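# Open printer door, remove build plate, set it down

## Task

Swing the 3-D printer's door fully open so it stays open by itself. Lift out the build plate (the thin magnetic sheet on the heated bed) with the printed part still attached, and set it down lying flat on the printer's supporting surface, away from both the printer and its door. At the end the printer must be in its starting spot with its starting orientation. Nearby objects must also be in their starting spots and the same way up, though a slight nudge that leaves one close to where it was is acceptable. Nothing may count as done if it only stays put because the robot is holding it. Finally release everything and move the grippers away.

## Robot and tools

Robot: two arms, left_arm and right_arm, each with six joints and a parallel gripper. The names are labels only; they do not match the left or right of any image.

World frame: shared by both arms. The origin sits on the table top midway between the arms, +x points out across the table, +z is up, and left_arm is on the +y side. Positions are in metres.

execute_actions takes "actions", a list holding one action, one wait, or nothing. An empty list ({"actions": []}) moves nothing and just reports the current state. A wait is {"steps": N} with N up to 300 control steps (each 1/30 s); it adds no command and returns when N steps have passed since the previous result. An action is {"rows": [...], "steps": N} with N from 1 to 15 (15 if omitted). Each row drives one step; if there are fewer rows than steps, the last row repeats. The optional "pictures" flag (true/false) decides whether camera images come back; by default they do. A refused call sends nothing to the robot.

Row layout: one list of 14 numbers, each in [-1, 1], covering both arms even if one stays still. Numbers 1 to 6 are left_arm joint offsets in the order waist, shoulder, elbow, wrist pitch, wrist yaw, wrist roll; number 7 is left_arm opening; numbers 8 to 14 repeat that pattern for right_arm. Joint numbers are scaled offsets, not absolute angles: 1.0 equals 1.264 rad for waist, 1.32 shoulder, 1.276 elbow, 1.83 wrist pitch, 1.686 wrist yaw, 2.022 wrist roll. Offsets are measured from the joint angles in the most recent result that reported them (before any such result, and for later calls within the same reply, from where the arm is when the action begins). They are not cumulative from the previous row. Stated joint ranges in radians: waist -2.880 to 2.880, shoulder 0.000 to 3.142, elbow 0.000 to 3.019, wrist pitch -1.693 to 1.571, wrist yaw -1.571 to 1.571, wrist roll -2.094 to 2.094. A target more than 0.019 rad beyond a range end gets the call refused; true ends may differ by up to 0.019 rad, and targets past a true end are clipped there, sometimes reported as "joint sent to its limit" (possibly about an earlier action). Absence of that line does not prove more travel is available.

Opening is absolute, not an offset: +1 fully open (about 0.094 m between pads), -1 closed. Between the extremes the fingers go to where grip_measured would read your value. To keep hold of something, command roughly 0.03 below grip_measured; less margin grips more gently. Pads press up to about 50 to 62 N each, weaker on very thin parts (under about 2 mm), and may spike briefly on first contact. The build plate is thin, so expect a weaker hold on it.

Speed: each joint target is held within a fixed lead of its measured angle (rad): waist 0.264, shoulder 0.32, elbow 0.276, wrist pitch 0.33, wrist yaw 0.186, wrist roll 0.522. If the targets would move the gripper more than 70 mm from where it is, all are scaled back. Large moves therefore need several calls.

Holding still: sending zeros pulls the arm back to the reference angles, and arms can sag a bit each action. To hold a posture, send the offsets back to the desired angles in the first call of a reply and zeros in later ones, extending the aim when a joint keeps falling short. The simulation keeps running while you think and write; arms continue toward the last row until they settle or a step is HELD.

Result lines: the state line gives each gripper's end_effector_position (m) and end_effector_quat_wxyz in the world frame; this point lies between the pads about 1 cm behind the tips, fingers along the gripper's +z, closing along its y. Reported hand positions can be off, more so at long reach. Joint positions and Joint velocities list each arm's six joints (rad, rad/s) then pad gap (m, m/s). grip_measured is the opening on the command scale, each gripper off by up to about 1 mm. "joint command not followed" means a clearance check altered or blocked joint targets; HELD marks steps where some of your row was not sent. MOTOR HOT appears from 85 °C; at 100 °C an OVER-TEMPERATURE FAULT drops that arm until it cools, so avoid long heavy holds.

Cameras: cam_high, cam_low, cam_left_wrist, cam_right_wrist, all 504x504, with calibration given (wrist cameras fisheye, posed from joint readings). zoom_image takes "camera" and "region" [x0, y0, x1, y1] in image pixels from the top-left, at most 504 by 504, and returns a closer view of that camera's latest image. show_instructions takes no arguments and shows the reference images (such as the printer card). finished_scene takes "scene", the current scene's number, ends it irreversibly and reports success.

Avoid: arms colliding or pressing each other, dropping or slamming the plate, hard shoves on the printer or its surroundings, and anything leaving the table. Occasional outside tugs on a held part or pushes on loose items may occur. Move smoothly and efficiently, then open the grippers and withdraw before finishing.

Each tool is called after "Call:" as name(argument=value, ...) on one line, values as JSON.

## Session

Call:
show_instructions()

Reference images for this scene: printer card page 2, printer card page 3.

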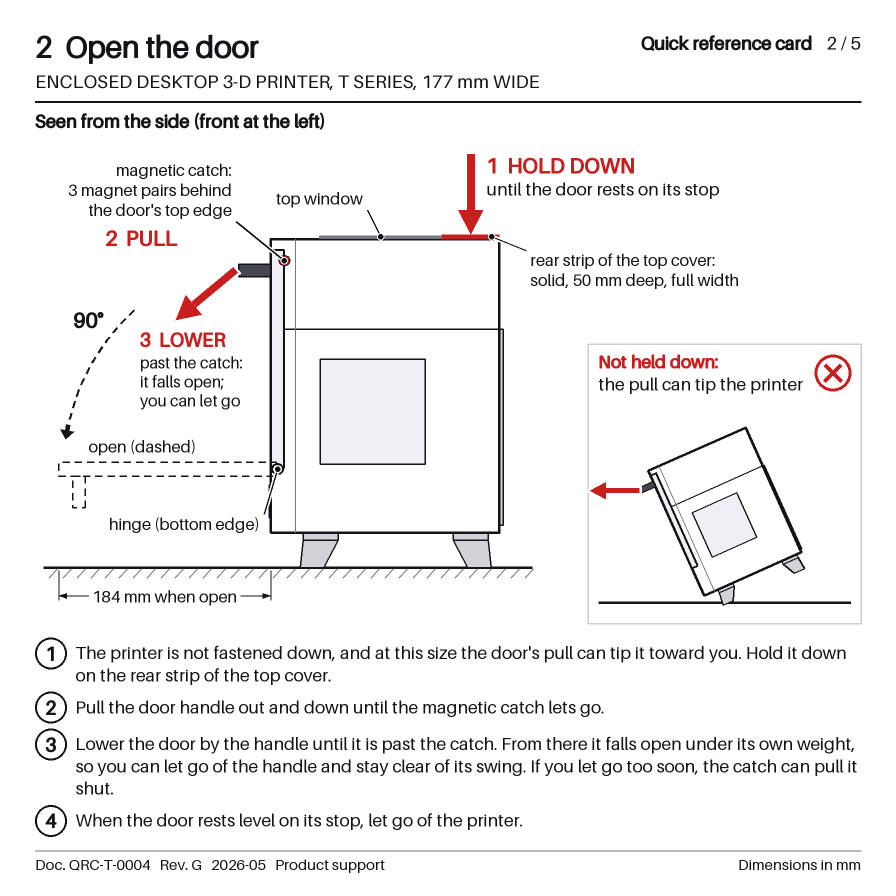

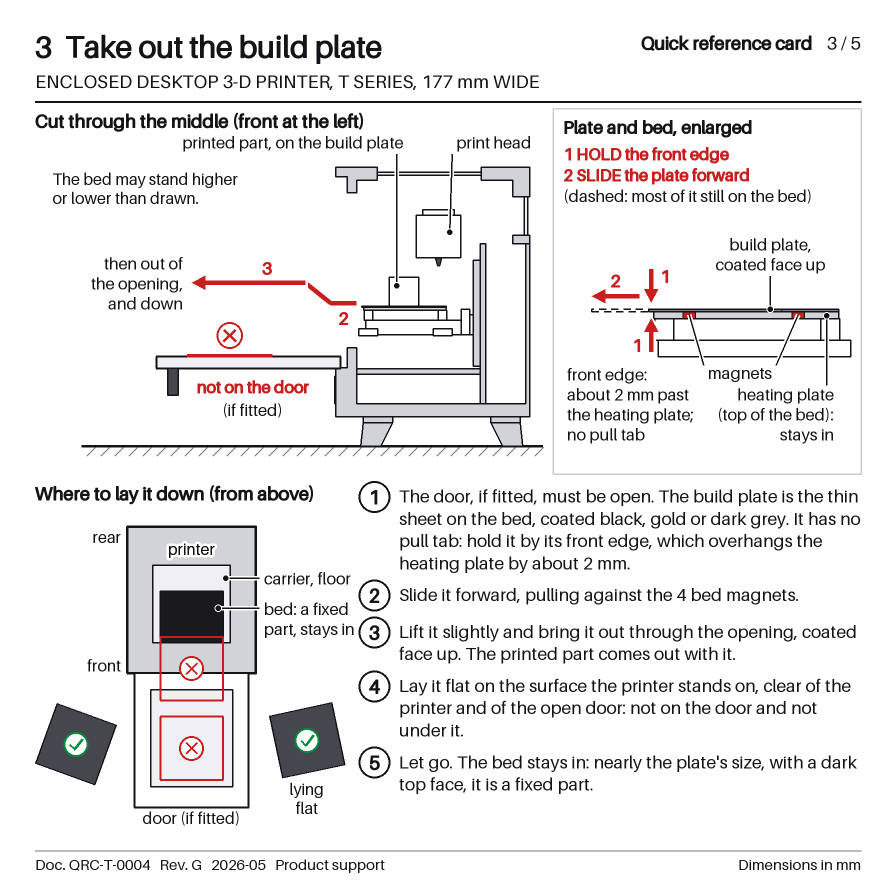

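Call:
execute_actions(actions=[])

Scene clock: 0.00 s of 4500.00 s.
left_arm: end_effector_position=(+0.5176, +0.2992, +0.4939) grip_measured=+1.000 end_effector_quat_wxyz=(+0.710, +0.003, +0.704, +0.000) | right_arm: end_effector_position=(+0.5229, -0.3015, +0.4918) grip_measured=+1.000 end_effector_quat_wxyz=(+0.710, -0.006, +0.705, -0.001)
Joint positions: left_arm=[0.001 1.042 1.043 0.008 0.006 0.005 0.094] | right_arm=[-0.007  1.057  1.048  0.016 -0.014 -0.01   0.094]
Joint velocities: left_arm=[-0.005  0.005 -0.002 -0.017  0.022  0.022  0.   ] | right_arm=[-0.005 -0.024  0.012 -0.007  0.051  0.022  0.   ]
Motor temperatures (°C, as the motors report them): left_arm=[23 27 33 25 26 25] | right_arm=[26 24 28 22 23 27]

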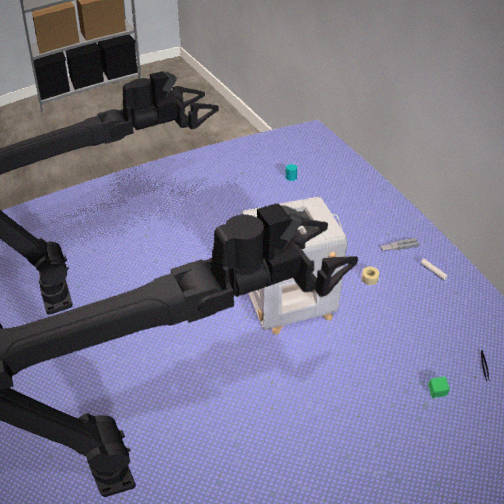

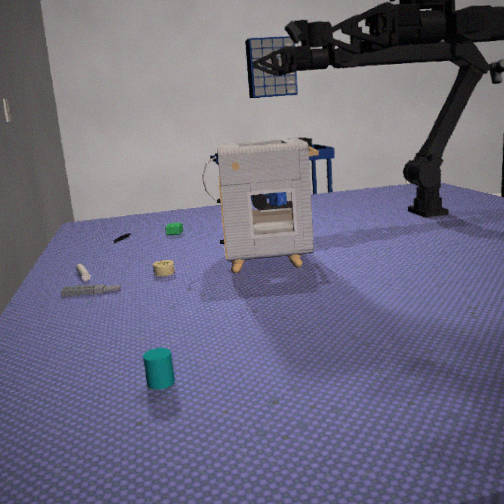

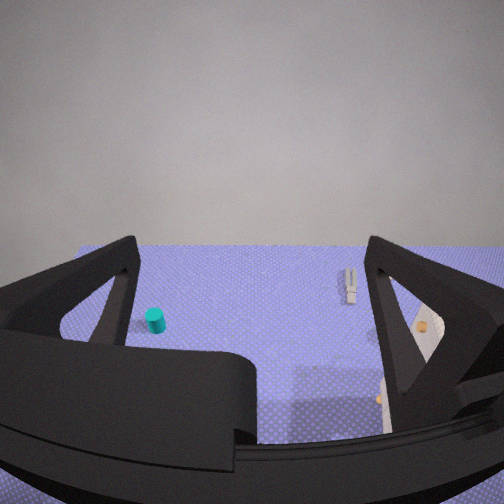

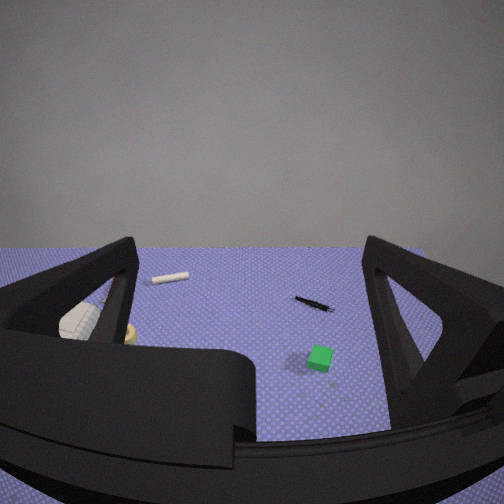

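Call:
execute_actions(actions=[{"rows":[[0,0,0.02,0.012,0,0,1,-0.04,0,0.02,0.012,0,0,1],[0,0,0.02,0.012,0,0,1,-0.08,0,0.02,0.012,0,0,1],[0,0,0.02,0.012,0,0,1,-0.12,0,0.02,0.012,0,0,1],[0,0,0.02,0.012,0,0,1,-0.16,0,0.02,0.012,0,0,1],[0,0,0.02,0.012,0,0,1,-0.2,0,0.02,0.012,0,0,1],[0,0,0.02,0.012,0,0,1,-0.24,0,0.02,0.012,0,0,1],[0,0,0.02,0.012,0,0,1,-0.28,0,0.02,0.012,0,0,1],[0,0,0.02,0.012,0,0,1,-0.32,0,0.02,0.012,0,0,1],[0,0,0.02,0.012,0,0,1,-0.36,0,0.02,0.012,0,0,1],[0,0,0.02,0.012,0,0,1,-0.4,0,0.02,0.012,0,0,1],[0,0,0.02,0.012,0,0,1,-0.44,0,0.02,0.012,0,0,1]],"steps":15}], pictures=false)

Call:
execute_actions(actions=[{"steps":20}])

Call:
zoom_image(camera="cam_high", region=[200, 170, 380, 350])

Call:
zoom_image(camera="cam_low", region=[190, 120, 360, 290])

Scene clock: 10.80 s of 4500.00 s.
left_arm: end_effector_position=(+0.5176, +0.2992, +0.4947) grip_measured=+1.000 end_effector_quat_wxyz=(+0.711, +0.003, +0.703, +0.000) | right_arm: end_effector_position=(+0.4337, -0.5920, +0.4918) grip_measured=+1.000 end_effector_quat_wxyz=(+0.678, +0.200, +0.676, -0.208)
Joint positions: left_arm=[0.001 1.042 1.043 0.011 0.006 0.005 0.094] | right_arm=[-0.594  1.057  1.048  0.016 -0.008 -0.01   0.094]
Joint velocities: left_arm=[-0.015 -0.005  0.012 -0.012  0.007 -0.051  0.   ] | right_arm=[-0.405 -0.015  0.002 -0.002  0.066 -0.007  0.   ]
Motor temperatures (°C, as the motors report them): left_arm=[23 27 35 25 26 25] | right_arm=[26 24 31 23 23 27]
Steps of this call (steps 1 to 90: nothing new was sent; then 7.30 s passed at rest; steps 91 to 105: all 15 steps of this action). Readings (joint positions):
91: left_arm=[0.001 1.042 1.043 0.008 0.006 0.005] | right_arm=[-0.010 1.057 1.048 0.016 -0.015 -0.010]
92: left_arm=[0.001 1.042 1.043 0.010 0.006 0.005] | right_arm=[-0.020 1.057 1.048 0.016 -0.017 -0.010]
94: left_arm=[0.001 1.042 1.043 0.011 0.006 0.005] | right_arm=[-0.076 1.057 1.048 0.016 -0.019 -0.010]
98: left_arm=[0.001 1.042 1.043 0.011 0.006 0.005] | right_arm=[-0.273 1.057 1.048 0.016 -0.018 -0.010]
105: the state above

Scene clock: 11.47 s of 4500.00 s.
left_arm: end_effector_position=(+0.5176, +0.2992, +0.4947) grip_measured=+1.000 end_effector_quat_wxyz=(+0.711, +0.003, +0.703, +0.000) | right_arm: end_effector_position=(+0.4429, -0.5779, +0.4918) grip_measured=+1.000 end_effector_quat_wxyz=(+0.682, +0.188, +0.679, -0.196)
Joint positions: left_arm=[0.001 1.042 1.043 0.011 0.006 0.005 0.094] | right_arm=[-0.564  1.057  1.048  0.016 -0.013 -0.01   0.094]
Joint velocities: left_arm=[-0.005 -0.015 -0.037 -0.002 -0.066  0.007  0.   ] | right_arm=[-0.015  0.005  0.002 -0.012  0.007  0.007  0.   ]
Motor temperatures (°C, as the motors report them): left_arm=[23 27 35 25 26 25] | right_arm=[26 24 31 23 23 27]
Steps of this call (steps 1 to 20: the robot went on to your last target). Readings (joint positions):
1: left_arm=[0.001 1.042 1.043 0.011 0.006 0.005] | right_arm=[-0.602 1.057 1.048 0.016 -0.008 -0.010]
2: left_arm=[0.001 1.042 1.043 0.011 0.006 0.005] | right_arm=[-0.601 1.057 1.048 0.016 -0.009 -0.010]
4: left_arm=[0.001 1.042 1.043 0.011 0.006 0.005] | right_arm=[-0.586 1.057 1.048 0.016 -0.010 -0.010]
8: left_arm=[0.001 1.042 1.043 0.011 0.006 0.005] | right_arm=[-0.564 1.057 1.048 0.016 -0.013 -0.010]
20: the state above
camera_calibration (this result's frames):
cam_left_wrist: T_world_to_cam=[[0.00155796, -0.999991, -0.00401, 0.303997], [-0.5726, 0.00239546, -0.819831, 0.707583], [0.819833, 0.00357339, -0.572591, -0.0175945], [0, 0, 0, 1]] pos_world=[0.419113, 0.302362, 0.571243]
cam_right_wrist: T_world_to_cam=[[-0.528881, -0.848532, 0.0167057, -0.269107], [-0.497918, 0.294287, -0.815765, 0.79428], [0.687286, -0.439761, -0.578142, -0.150794], [0, 0, 0, 1]] pos_world=[0.356799, -0.528405, 0.565261]

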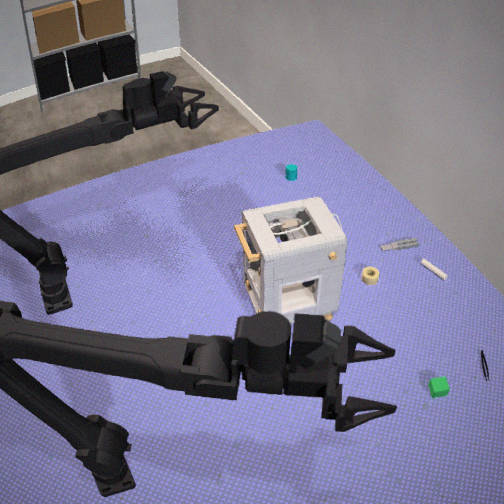

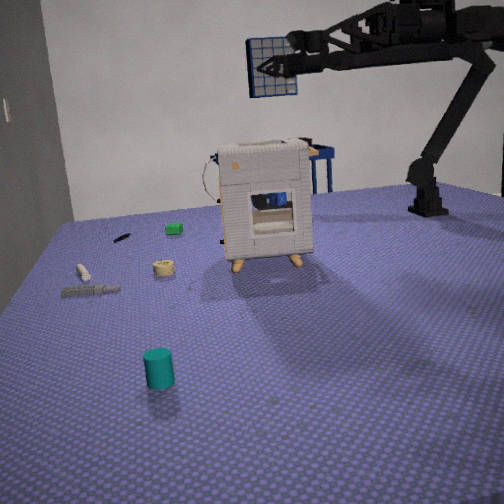

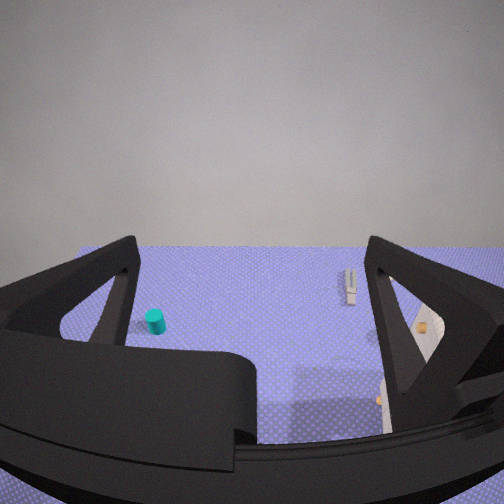

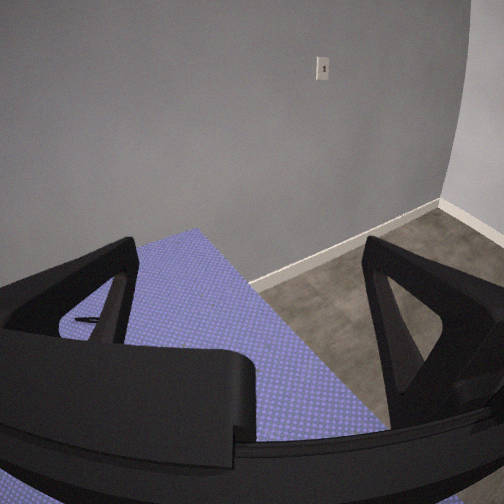

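Region (200, 170, 380, 350) of cam_high's 504x504 image, scaled by 2.800, with more detail than that image has.

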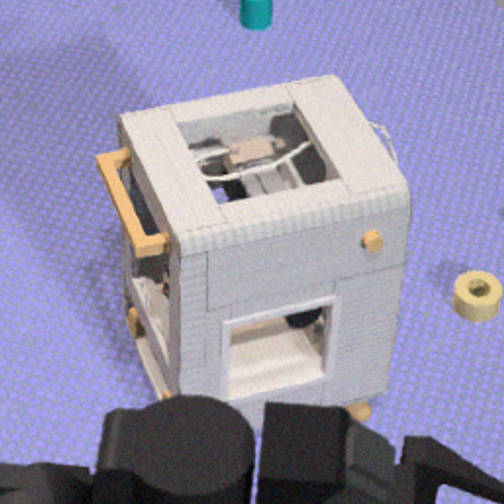

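Region (190, 120, 360, 290) of cam_low's 504x504 image, scaled by 2.965, with more detail than that image has.

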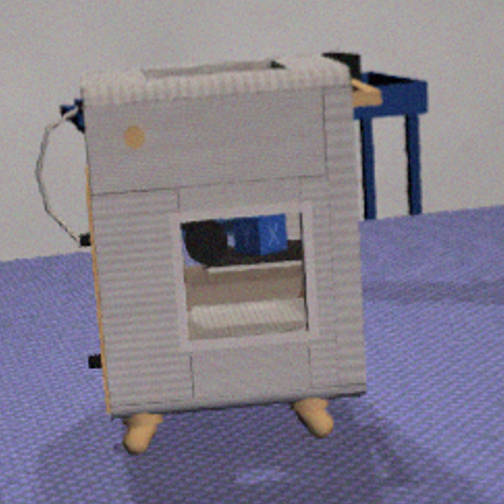

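Call:
execute_actions(actions=[{"rows":[[-0.025,0.026,0.06,-0.048,0,-0.062,0.8,0.051,0.016,0.06,-0.047,0,0.067,0.8],[-0.051,0.053,0.1,-0.096,0,-0.124,0.6,0.103,0.032,0.09,-0.094,0,0.133,0.6],[-0.076,0.079,0.135,-0.144,0,-0.185,0.4,0.154,0.048,0.118,-0.141,0,0.2,0.4],[-0.101,0.105,0.17,-0.192,0,-0.247,0.2,0.206,0.064,0.144,-0.188,0,0.267,0.2],[-0.127,0.132,0.204,-0.24,0,-0.309,0,0.257,0.08,0.17,-0.235,0,0.333,0],[-0.152,0.158,0.237,-0.288,0,-0.371,-0.2,0.308,0.096,0.196,-0.282,0,0.4,-0.2],[-0.177,0.185,0.27,-0.336,0,-0.433,-0.4,0.36,0.112,0.222,-0.329,0,0.467,-0.4],[-0.203,0.211,0.303,-0.385,0,-0.494,-0.4,0.411,0.128,0.248,-0.375,0,0.533,-0.6],[-0.228,0.237,0.336,-0.433,0,-0.556,-0.4,0.463,0.144,0.274,-0.422,0,0.6,-0.8],[-0.253,0.264,0.369,-0.481,0,-0.618,-0.4,0.514,0.16,0.3,-0.469,0,0.667,-1],[-0.279,0.29,0.402,-0.529,0,-0.68,-0.4,0.565,0.176,0.326,-0.516,0,0.733,-1],[-0.304,0.316,0.434,-0.577,0,-0.742,-0.4,0.617,0.192,0.352,-0.563,0,0.8,-1],[-0.329,0.343,0.467,-0.625,0,-0.803,-0.4,0.668,0.208,0.378,-0.61,0,0.867,-1],[-0.355,0.369,0.5,-0.673,0,-0.865,-0.4,0.72,0.224,0.404,-0.657,0,0.933,-1],[-0.38,0.3955,0.533,-0.721,0,-0.927,-0.4,0.771,0.24,0.43,-0.704,0.008,1,-1]],"steps":15}], pictures=false)

Call:
execute_actions(actions=[{"steps":50}])

Scene clock: 124.93 s of 4500.00 s.
left_arm: end_effector_position=(+0.5245, +0.0686, +0.3427) grip_measured=-0.398 end_effector_quat_wxyz=(+0.187, -0.369, +0.888, -0.199) | right_arm: end_effector_position=(+0.5524, -0.2730, +0.3678) grip_measured=-0.983 end_effector_quat_wxyz=(+0.394, +0.303, +0.852, +0.166)
Joint positions: left_arm=[-0.413  1.503  1.606 -1.12   0.005 -1.202  0.028] | right_arm=[ 0.047  1.288  1.316 -0.717 -0.008  0.733  0.001]
Joint velocities: left_arm=[-0.952  1.138  1.106 -2.65   0.051 -2.806 -0.001] | right_arm=[ 1.353  0.64   0.711 -1.516  0.022  1.37   0.001]
Motor temperatures (°C, as the motors report them): left_arm=[23 27 38 26 26 25] | right_arm=[26 24 35 23 23 27]
Steps of this call (steps 1 to 15: the robot went on to your last target; steps 16 to 90: nothing new was sent; then 109.97 s passed at rest; steps 91 to 105: all 15 steps of this action). Readings (joint positions):
91: left_arm=[-0.000 1.044 1.047 -0.003 0.006 -0.011] | right_arm=[-0.560 1.058 1.049 0.004 -0.011 0.009]
92: left_arm=[-0.006 1.050 1.062 -0.045 0.005 -0.049] | right_arm=[-0.546 1.060 1.058 -0.034 -0.008 0.051]
94: left_arm=[-0.039 1.087 1.128 -0.179 0.005 -0.173] | right_arm=[-0.482 1.076 1.089 -0.138 -0.007 0.159]
98: left_arm=[-0.168 1.229 1.324 -0.498 0.005 -0.527] | right_arm=[-0.290 1.136 1.159 -0.351 -0.008 0.381]
105: the state above

Scene clock: 126.60 s of 4500.00 s.
left_arm: end_effector_position=(+0.4956, +0.0397, +0.3257) grip_measured=-0.398 end_effector_quat_wxyz=(+0.072, -0.622, +0.759, -0.178) | right_arm: end_effector_position=(+0.4624, -0.0996, +0.3565) grip_measured=-0.983 end_effector_quat_wxyz=(+0.083, +0.695, +0.679, +0.219)
Joint positions: left_arm=[-0.481  1.565  1.68  -1.299  0.007 -1.854  0.028] | right_arm=[ 0.41   1.376  1.534 -1.257 -0.001  2.004  0.001]
Joint velocities: left_arm=[-0.015 -0.015 -0.022  0.002 -0.037  0.022  0.001] | right_arm=[-0.015  0.005  0.012 -0.002 -0.051  0.022  0.001]
Motor temperatures (°C, as the motors report them): left_arm=[23 27 38 26 26 25] | right_arm=[26 24 35 23 23 27]
Steps of this call (steps 1 to 45: the robot went on to your last target; steps 46 to 50: nothing new was sent). Readings (joint positions):
1: left_arm=[-0.444 1.538 1.637 -1.191 0.005 -1.298] | right_arm=[0.093 1.309 1.340 -0.766 -0.007 0.781]
2: left_arm=[-0.469 1.564 1.654 -1.234 0.005 -1.394] | right_arm=[0.138 1.328 1.362 -0.814 -0.006 0.828]
4: left_arm=[-0.504 1.591 1.661 -1.274 0.007 -1.558] | right_arm=[0.229 1.358 1.398 -0.914 -0.005 0.929]
8: left_arm=[-0.508 1.595 1.663 -1.297 0.007 -1.734] | right_arm=[0.394 1.395 1.475 -1.172 -0.005 1.250]
50: the state above
All arms were judged still, so your last target was given up. Only a new action makes them travel on or press farther. Fingers that are still opening or closing keep moving.
camera_calibration (this result's frames):
cam_left_wrist: T_world_to_cam=[[0.920464, -0.163775, 0.354857, -0.561657], [-0.365183, -0.683886, 0.631618, 0.00881635], [0.139239, -0.710969, -0.689301, 0.308223], [0, 0, 0, 1]] pos_world=[0.477288, 0.133181, 0.406198]
cam_right_wrist: T_world_to_cam=[[-0.911224, 0.0548257, -0.408247, 0.567568], [-0.260679, 0.690631, 0.674593, -0.048668], [0.318933, 0.721127, -0.615027, 0.267028], [0, 0, 0, 1]] pos_world=[0.419331, -0.190067, 0.428769]

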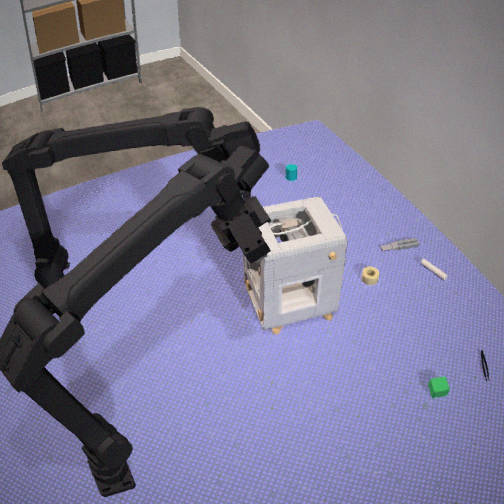

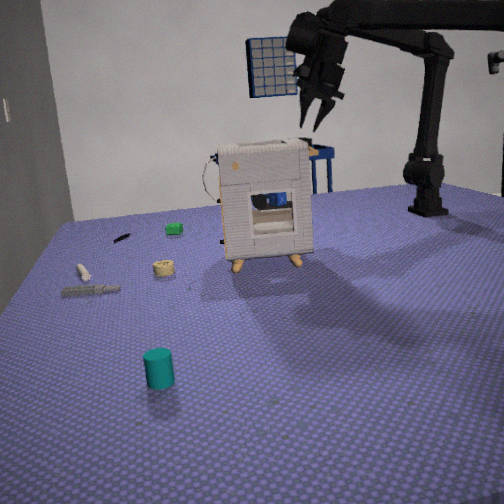

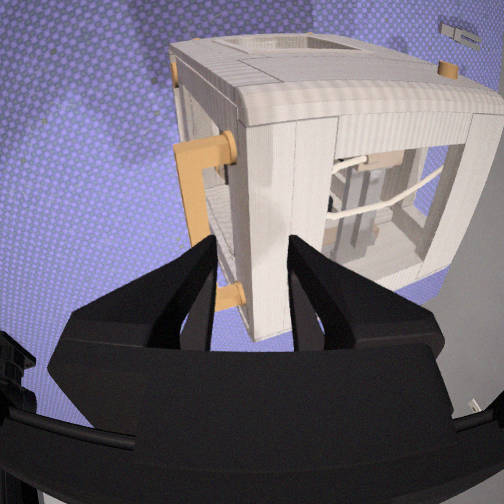

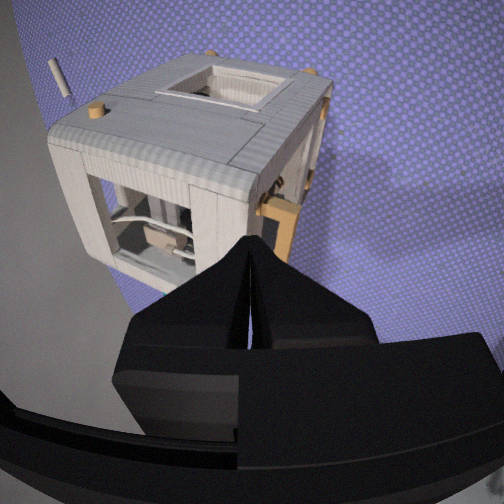

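Call:
execute_actions(actions=[{"rows":[[-0.007,-0.017,-0.01,0.017,0,-0.004,-0.45,0.01,0.007,-0.005,0.022,0,0.005,-1],[-0.008,-0.021,-0.016,0.018,0,-0.006,-0.5,0.014,0.011,-0.007,0.026,0,0.008,-1],[-0.01,-0.025,-0.023,0.02,0,-0.008,-0.55,0.018,0.015,-0.009,0.031,0,0.01,-1],[-0.011,-0.028,-0.029,0.021,0,-0.01,-0.6,0.022,0.019,-0.011,0.035,0,0.013,-1],[-0.012,-0.032,-0.035,0.022,0,-0.012,-0.6,0.026,0.023,-0.013,0.039,0,0.015,-1],[-0.013,-0.036,-0.042,0.023,0,-0.014,-0.6,0.03,0.027,-0.015,0.044,0,0.018,-1],[-0.015,-0.039,-0.048,0.024,0,-0.015,-0.6,0.034,0.031,-0.017,0.048,0,0.02,-1],[-0.016,-0.043,-0.054,0.026,0,-0.017,-0.6,0.038,0.036,-0.019,0.052,0,0.023,-1],[-0.017,-0.047,-0.06,0.027,-0.002,-0.019,-0.6,0.042,0.04,-0.021,0.057,0,0.025,-1],[-0.018,-0.05,-0.067,0.028,-0.002,-0.021,-0.6,0.046,0.044,-0.023,0.061,0,0.028,-1],[-0.02,-0.054,-0.073,0.029,-0.003,-0.023,-0.6,0.05,0.048,-0.025,0.065,0,0.03,-1],[-0.021,-0.058,-0.079,0.03,-0.003,-0.024,-0.6,0.053,0.052,-0.027,0.07,0,0.033,-1],[-0.022,-0.062,-0.085,0.032,-0.004,-0.026,-0.6,0.057,0.056,-0.029,0.074,0,0.035,-1],[-0.023,-0.065,-0.092,0.033,-0.004,-0.028,-0.6,0.061,0.06,-0.031,0.079,0,0.038,-1],[-0.0245,-0.069,-0.098,0.034,-0.005,-0.03,-0.6,0.065,0.0644,-0.033,0.083,0,0.04,-1]],"steps":15}], pictures=false)

Call:
execute_actions(actions=[{"steps":15}])

Call:
zoom_image(camera="cam_low", region=[270, 90, 360, 180])

Scene clock: 173.90 s of 4500.00 s.
left_arm: end_effector_position=(+0.4688, +0.0429, +0.3157) grip_measured=-0.598 end_effector_quat_wxyz=(+0.071, -0.626, +0.755, -0.182) | right_arm: end_effector_position=(+0.4784, -0.0531, +0.3224) grip_measured=-0.983 end_effector_quat_wxyz=(+0.073, +0.689, +0.683, +0.232)
Joint positions: left_arm=[-0.5    1.491  1.569 -1.254  0.004 -1.884  0.019] | right_arm=[ 0.477  1.443  1.508 -1.143 -0.001  2.056  0.001]
Joint velocities: left_arm=[-0.054 -0.161 -0.242  0.076  0.022 -0.125  0.002] | right_arm=[ 0.151  0.2   -0.11   0.232 -0.037  0.125 -0.001]
Motor temperatures (°C, as the motors report them): left_arm=[23 28 38 25 26 25] | right_arm=[26 24 37 22 23 27]
Steps of this call (steps 1 to 90: nothing new was sent; then 43.80 s passed at rest; steps 91 to 105: all 15 steps of this action). Readings (joint positions):
91: left_arm=[-0.481 1.564 1.678 -1.295 0.007 -1.854] | right_arm=[0.410 1.376 1.534 -1.255 -0.001 2.004]
92: left_arm=[-0.481 1.561 1.672 -1.288 0.007 -1.854] | right_arm=[0.411 1.376 1.534 -1.249 -0.001 2.005]
94: left_arm=[-0.481 1.552 1.657 -1.279 0.007 -1.855] | right_arm=[0.416 1.379 1.534 -1.232 -0.001 2.010]
98: left_arm=[-0.485 1.530 1.623 -1.270 0.007 -1.863] | right_arm=[0.437 1.394 1.531 -1.199 -0.001 2.024]
105: the state above

Scene clock: 174.40 s of 4500.00 s.
left_arm: end_effector_position=(+0.4644, +0.0430, +0.3143) grip_measured=-0.598 end_effector_quat_wxyz=(+0.069, -0.630, +0.752, -0.182) | right_arm: end_effector_position=(+0.4806, -0.0444, +0.3068) grip_measured=-0.983 end_effector_quat_wxyz=(+0.066, +0.693, +0.682, +0.225)
Joint positions: left_arm=[-0.504  1.481  1.554 -1.25   0.002 -1.899  0.019] | right_arm=[ 0.489  1.468  1.498 -1.127 -0.001  2.076  0.001]
Joint velocities: left_arm=[ 0.005  0.005  0.002  0.012 -0.037 -0.022  0.001] | right_arm=[ 0.005 -0.015 -0.027  0.007 -0.051  0.022 -0.001]
Motor temperatures (°C, as the motors report them): left_arm=[23 28 38 25 26 25] | right_arm=[26 24 37 23 23 27]
Steps of this call (steps 1 to 15: the robot went on to your last target). Readings (joint positions):
1: left_arm=[-0.502 1.487 1.562 -1.253 0.003 -1.887] | right_arm=[0.481 1.451 1.505 -1.137 -0.001 2.060]
2: left_arm=[-0.503 1.484 1.557 -1.253 0.003 -1.890] | right_arm=[0.485 1.457 1.503 -1.133 -0.001 2.063]
4: left_arm=[-0.504 1.481 1.554 -1.253 0.003 -1.894] | right_arm=[0.489 1.465 1.499 -1.129 -0.001 2.068]
8: left_arm=[-0.504 1.481 1.554 -1.251 0.002 -1.897] | right_arm=[0.489 1.468 1.498 -1.128 -0.001 2.073]
15: the state above
camera_calibration (this result's frames):
cam_left_wrist: T_world_to_cam=[[0.923849, -0.140624, 0.355989, -0.531259], [-0.350952, -0.68241, 0.641209, -0.00280686], [0.152761, -0.717315, -0.679796, 0.298066], [0, 0, 0, 1]] pos_world=[0.444285, 0.137184, 0.393547]
cam_right_wrist: T_world_to_cam=[[-0.917242, 0.0523809, -0.394872, 0.559473], [-0.262613, 0.665842, 0.698347, -0.0559596], [0.299502, 0.744252, -0.596983, 0.195749], [0, 0, 0, 1]] pos_world=[0.439849, -0.137732, 0.376858]

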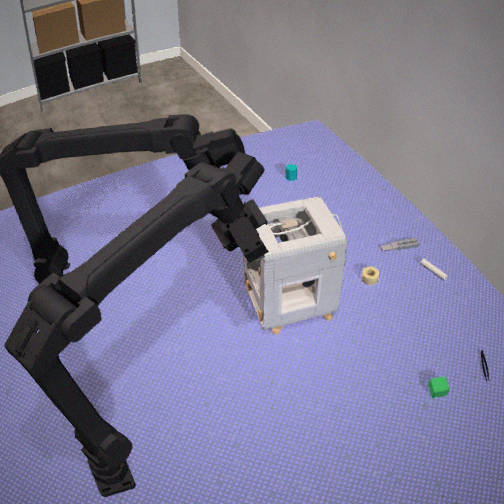

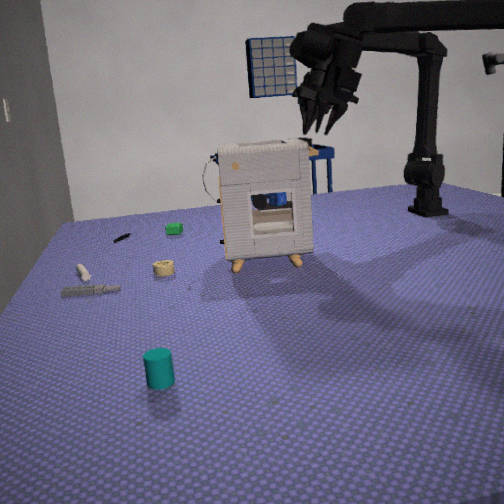

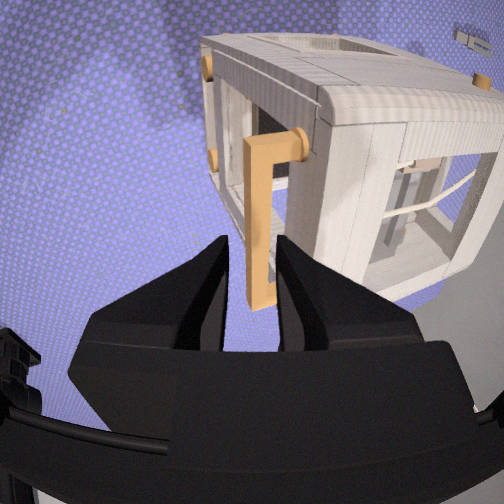

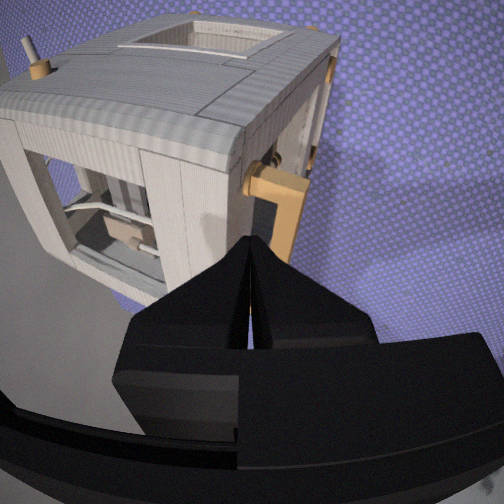

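Region (270, 90, 360, 180) of cam_low's 504x504 image, scaled by 5.600, with more detail than that image has.

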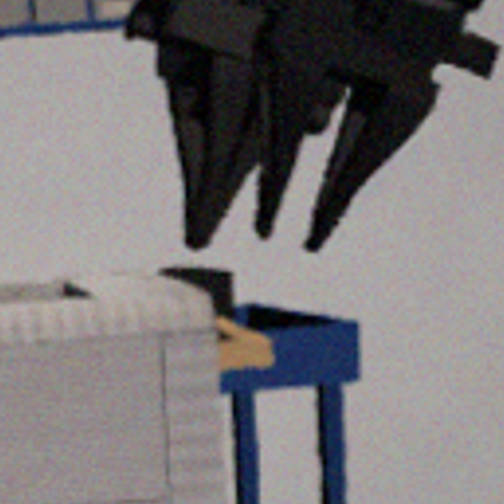

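Call:
execute_actions(actions=[{"rows":[[0,0.004,-0.004,0.015,0,0,-0.6,-0.006,-0.004,-0.006,0.013,0,0,-1],[0,0.007,-0.007,0.02,0,0,-0.6,-0.006,-0.004,-0.009,0.015,0,0,-1],[0,0.011,-0.011,0.024,0,0,-0.6,-0.007,-0.004,-0.011,0.017,0,0,-1],[0,0.015,-0.014,0.029,0,0,-0.6,-0.007,-0.004,-0.014,0.018,0,0,-1],[0,0.018,-0.018,0.033,0,0,-0.6,-0.007,-0.004,-0.016,0.02,0,0,-1],[0,0.022,-0.022,0.038,0,0,-0.6,-0.008,-0.004,-0.019,0.021,0,0,-1],[0,0.025,-0.025,0.042,0,0,-0.6,-0.008,-0.004,-0.021,0.023,0,0,-1],[0,0.029,-0.029,0.046,0,0,-0.6,-0.008,-0.004,-0.024,0.025,0,0,-1],[0,0.033,-0.032,0.051,0,0,-0.6,-0.008,-0.004,-0.026,0.026,0,0,-1],[0,0.036,-0.036,0.055,0,0,-0.6,-0.009,-0.004,-0.029,0.028,0,0,-1],[0,0.04,-0.04,0.06,0,0,-0.6,-0.009,-0.004,-0.031,0.03,0,0,-1],[0,0.044,-0.043,0.064,0,0,-0.6,-0.009,-0.004,-0.034,0.031,0,0,-1],[0,0.047,-0.047,0.069,0,0,-0.6,-0.009,-0.004,-0.036,0.033,0,0,-1],[0,0.051,-0.05,0.073,0,0,-0.6,-0.009,-0.004,-0.039,0.034,0,0,-1],[0,0.0545,-0.054,0.0776,0,0,-0.6,-0.0095,-0.004,-0.0415,0.036,0,0,-1]],"steps":15}], pictures=false)

Call:
execute_actions(actions=[{"steps":15}])

Call:
zoom_image(camera="cam_right_wrist", region=[150, 100, 350, 300])

Call:
zoom_image(camera="cam_low", region=[270, 100, 350, 180])

Scene clock: 211.37 s of 4500.00 s.
left_arm: end_effector_position=(+0.4821, +0.0333, +0.2706) grip_measured=-0.598 end_effector_quat_wxyz=(+0.070, -0.630, +0.752, -0.184) | right_arm: end_effector_position=(+0.4819, -0.0461, +0.2930) grip_measured=-0.983 end_effector_quat_wxyz=(+0.067, +0.694, +0.680, +0.225)
Joint positions: left_arm=[-0.504  1.531  1.494 -1.138  0.002 -1.899  0.019] | right_arm=[ 0.486  1.468  1.461 -1.089 -0.001  2.076  0.001]
Joint velocities: left_arm=[ 0.015  0.171 -0.168  0.256 -0.095 -0.037  0.001] | right_arm=[-0.005 -0.005 -0.085  0.085 -0.022 -0.022 -0.002]
Motor temperatures (°C, as the motors report them): left_arm=[23 28 36 25 26 25] | right_arm=[26 25 34 23 23 27]
Steps of this call (steps 1 to 15: the robot went on to your last target; steps 16 to 90: nothing new was sent; then 33.47 s passed at rest; steps 91 to 105: all 15 steps of this action). Readings (joint positions):
91: left_arm=[-0.504 1.481 1.553 -1.248 0.002 -1.899] | right_arm=[0.489 1.468 1.498 -1.127 -0.001 2.076]
92: left_arm=[-0.504 1.481 1.551 -1.242 0.002 -1.899] | right_arm=[0.489 1.468 1.498 -1.126 -0.001 2.076]
94: left_arm=[-0.504 1.481 1.545 -1.227 0.002 -1.899] | right_arm=[0.489 1.468 1.497 -1.121 -0.001 2.076]
98: left_arm=[-0.504 1.489 1.528 -1.196 0.002 -1.899] | right_arm=[0.488 1.468 1.486 -1.109 -0.001 2.076]
105: the state above

Scene clock: 211.87 s of 4500.00 s.
left_arm: end_effector_position=(+0.4856, +0.0313, +0.2549) grip_measured=-0.598 end_effector_quat_wxyz=(+0.067, -0.631, +0.753, -0.176) | right_arm: end_effector_position=(+0.4818, -0.0464, +0.2903) grip_measured=-0.983 end_effector_quat_wxyz=(+0.067, +0.694, +0.680, +0.225)
Joint positions: left_arm=[-0.504  1.553  1.482 -1.121  0.002 -1.899  0.019] | right_arm=[ 0.485  1.468  1.454 -1.083 -0.001  2.076  0.001]
Joint velocities: left_arm=[-0.015  0.005 -0.027  0.007 -0.095  0.037  0.   ] | right_arm=[-0.005 -0.005 -0.002 -0.007  0.051 -0.022 -0.   ]
Motor temperatures (°C, as the motors report them): left_arm=[23 28 36 25 26 25] | right_arm=[26 25 34 23 23 27]
Steps of this call (steps 1 to 15: the robot went on to your last target). Readings (joint positions):
1: left_arm=[-0.504 1.537 1.489 -1.132 0.002 -1.899] | right_arm=[0.486 1.468 1.458 -1.087 -0.001 2.076]
2: left_arm=[-0.504 1.543 1.485 -1.128 0.002 -1.899] | right_arm=[0.486 1.468 1.456 -1.086 -0.001 2.076]
4: left_arm=[-0.504 1.551 1.482 -1.122 0.002 -1.899] | right_arm=[0.485 1.468 1.454 -1.085 -0.001 2.076]
8: left_arm=[-0.504 1.553 1.482 -1.121 0.002 -1.899] | right_arm=[0.485 1.468 1.454 -1.083 -0.001 2.076]
15: the state above
camera_calibration (this result's frames):
cam_left_wrist: T_world_to_cam=[[0.928132, -0.142573, 0.343866, -0.530215], [-0.342955, -0.686703, 0.640953, 0.0310677], [0.144751, -0.71282, -0.686247, 0.251483], [0, 0, 0, 1]] pos_world=[0.466362, 0.125002, 0.33499]
cam_right_wrist: T_world_to_cam=[[-0.916907, 0.0570436, -0.395004, 0.554285], [-0.259486, 0.666775, 0.698625, -0.0443271], [0.303231, 0.743072, -0.596569, 0.184934], [0, 0, 0, 1]] pos_world=[0.440648, -0.139482, 0.360239]

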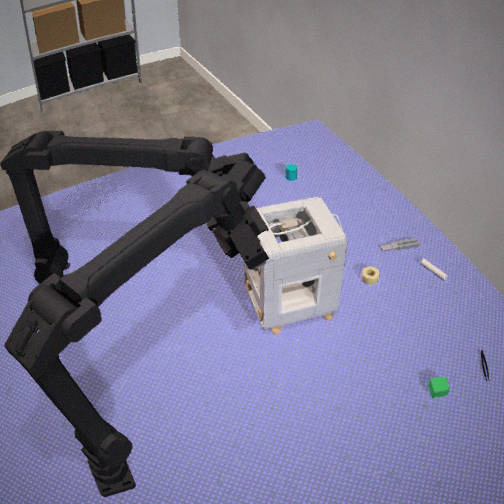

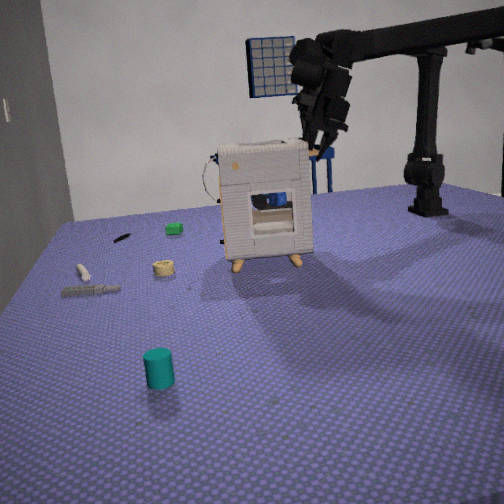

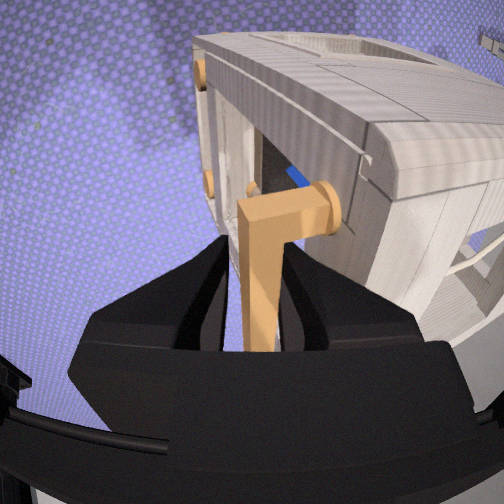

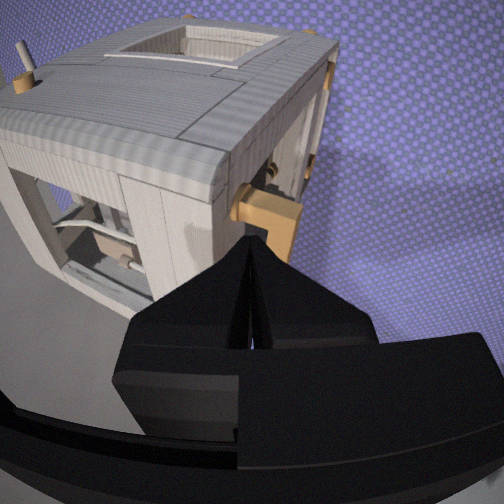

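Region (150, 100, 350, 300) of cam_right_wrist's 504x504 image, scaled by 2.520, with more detail than that image has.

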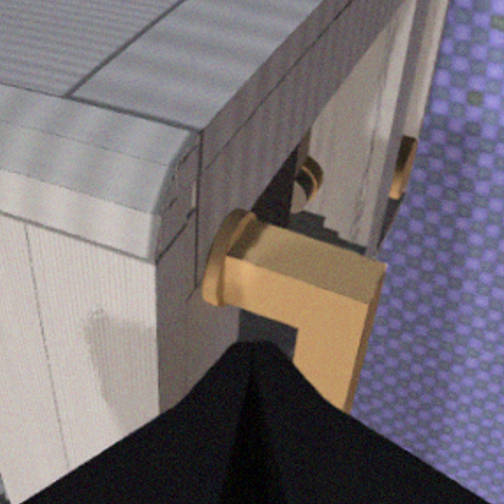

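Region (270, 100, 350, 180) of cam_low's 504x504 image, scaled by 6.300, with more detail than that image has.

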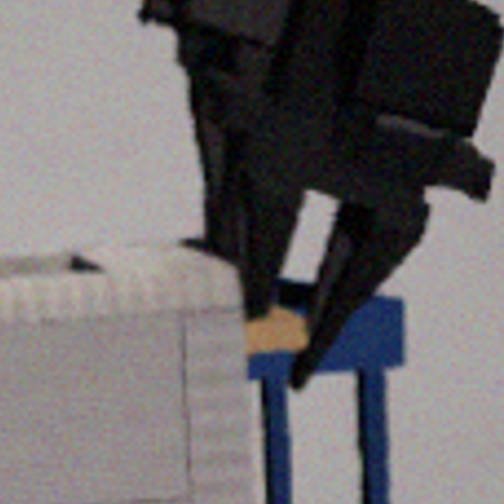

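Call:
execute_actions(actions=[{"rows":[[0,0.002,0,0.007,0,0,-0.6,-0.005,0.002,0,0.013,0,0,-1],[0,0.003,0,0.007,0,0,-0.6,-0.006,0.003,0,0.014,0,0,-1],[0,0.004,0,0.007,0,0,-0.6,-0.007,0.004,0,0.015,0,0,-1],[0,0.005,0,0.007,0,0,-0.6,-0.008,0.006,0,0.017,0,0,-1],[0,0.006,0,0.007,0,0,-0.6,-0.009,0.007,0,0.018,0,0,-1],[0,0.007,0,0.007,0,0,-0.6,-0.01,0.008,0,0.019,0,0,-1],[0,0.008,0,0.007,0,0,-0.6,-0.011,0.01,0,0.021,0,0,-1],[0,0.0085,0,0.007,0,0,-0.6,-0.012,0.011,0,0.0225,0,0,-1]],"steps":15}], pictures=false)

Call:
execute_actions(actions=[{"steps":12}])

Call:
zoom_image(camera="cam_right_wrist", region=[150, 100, 350, 300])

Scene clock: 241.47 s of 4500.00 s.
left_arm: end_effector_position=(+0.4856, +0.0313, +0.2549) grip_measured=-0.598 end_effector_quat_wxyz=(+0.067, -0.631, +0.753, -0.176) | right_arm: end_effector_position=(+0.4886, -0.0480, +0.2888) grip_measured=-0.983 end_effector_quat_wxyz=(+0.069, +0.696, +0.676, +0.231)
Joint positions: left_arm=[-0.504  1.553  1.482 -1.121  0.002 -1.899  0.019] | right_arm=[ 0.477  1.474  1.454 -1.064 -0.001  2.076  0.001]
Joint velocities: left_arm=[ 0.005 -0.005 -0.002  0.012 -0.022 -0.022 -0.002] | right_arm=[ 0.005  0.005 -0.007  0.002 -0.051  0.081 -0.   ]
Motor temperatures (°C, as the motors report them): left_arm=[23 28 36 25 26 25] | right_arm=[26 25 33 23 23 27]
Steps of this call (steps 1 to 15: the robot went on to your last target; steps 16 to 90: nothing new was sent; then 26.10 s passed at rest; steps 91 to 105: all 15 steps of this action). Readings (joint positions):
91: left_arm=[-0.504 1.553 1.482 -1.121 0.002 -1.899] | right_arm=[0.485 1.468 1.454 -1.083 -0.001 2.076]
92: left_arm=[-0.504 1.553 1.482 -1.121 0.002 -1.899] | right_arm=[0.485 1.468 1.454 -1.083 -0.001 2.076]
94: left_arm=[-0.504 1.553 1.482 -1.121 0.002 -1.899] | right_arm=[0.485 1.468 1.454 -1.079 -0.001 2.076]
98: left_arm=[-0.504 1.553 1.482 -1.121 0.002 -1.899] | right_arm=[0.482 1.468 1.454 -1.070 -0.001 2.076]
105: the state above

Scene clock: 241.87 s of 4500.00 s.
left_arm: end_effector_position=(+0.4856, +0.0313, +0.2549) grip_measured=-0.598 end_effector_quat_wxyz=(+0.067, -0.631, +0.753, -0.176) | right_arm: end_effector_position=(+0.4887, -0.0479, +0.2887) grip_measured=-0.983 end_effector_quat_wxyz=(+0.069, +0.696, +0.676, +0.231)
Joint positions: left_arm=[-0.504  1.553  1.482 -1.121  0.002 -1.899  0.019] | right_arm=[ 0.477  1.475  1.454 -1.064 -0.001  2.076  0.001]
Joint velocities: left_arm=[ 0.005  0.024 -0.017  0.002 -0.022 -0.022 -0.001] | right_arm=[ 0.005 -0.015  0.002 -0.017 -0.007  0.037  0.001]
Motor temperatures (°C, as the motors report them): left_arm=[23 28 36 25 26 25] | right_arm=[26 25 33 23 23 27]
Steps of this call (steps 1 to 12: the robot went on to your last target). Readings (joint positions):
1: left_arm=[-0.504 1.553 1.482 -1.121 0.002 -1.899] | right_arm=[0.477 1.475 1.454 -1.064 -0.001 2.076]
2: left_arm=[-0.504 1.553 1.482 -1.121 0.002 -1.899] | right_arm=[0.477 1.475 1.454 -1.064 -0.001 2.076]
4: left_arm=[-0.504 1.553 1.482 -1.121 0.002 -1.899] | right_arm=[0.477 1.475 1.454 -1.064 -0.001 2.076]
8: left_arm=[-0.504 1.553 1.482 -1.121 0.002 -1.899] | right_arm=[0.477 1.475 1.454 -1.064 -0.001 2.076]
12: the state above
camera_calibration (this result's frames):
cam_left_wrist: T_world_to_cam=[[0.928132, -0.142573, 0.343866, -0.530215], [-0.342955, -0.686703, 0.640953, 0.0310677], [0.144751, -0.71282, -0.686247, 0.251483], [0, 0, 0, 1]] pos_world=[0.466362, 0.125002, 0.33499]
cam_right_wrist: T_world_to_cam=[[-0.91206, 0.0669762, -0.404551, 0.560938], [-0.261464, 0.665013, 0.699567, -0.0397551], [0.315886, 0.743822, -0.58902, 0.174728], [0, 0, 0, 1]] pos_world=[0.446021, -0.141098, 0.357658]

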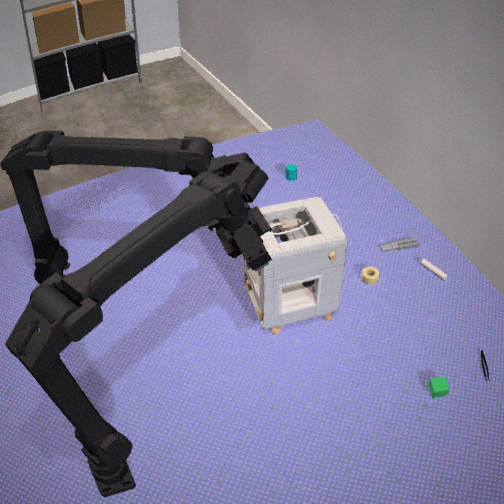

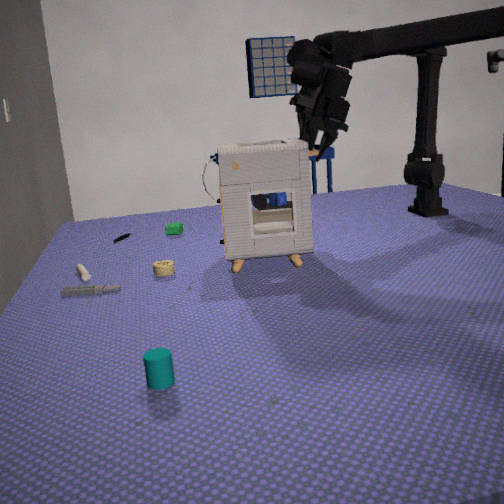

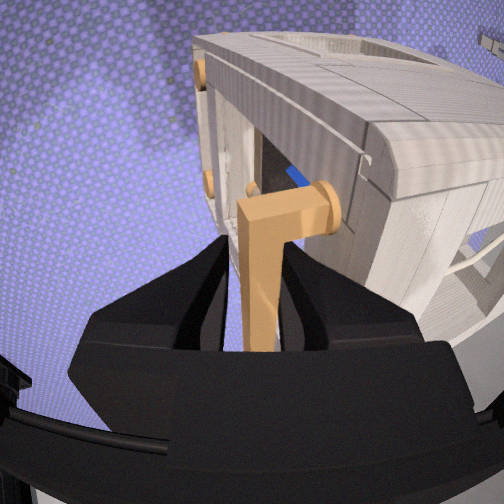

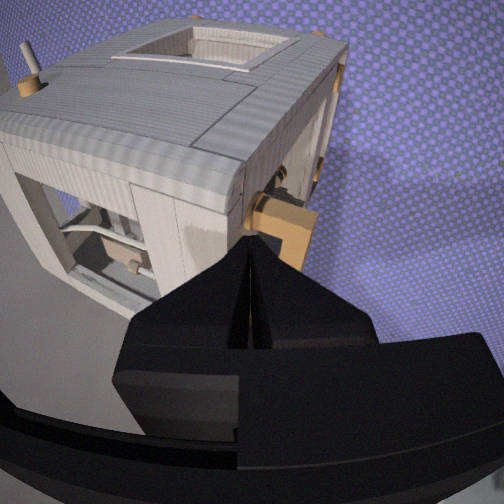

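Region (150, 100, 350, 300) of cam_right_wrist's 504x504 image, scaled by 2.520, with more detail than that image has.

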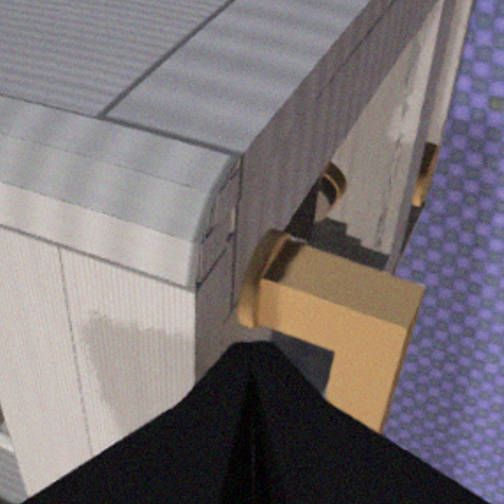

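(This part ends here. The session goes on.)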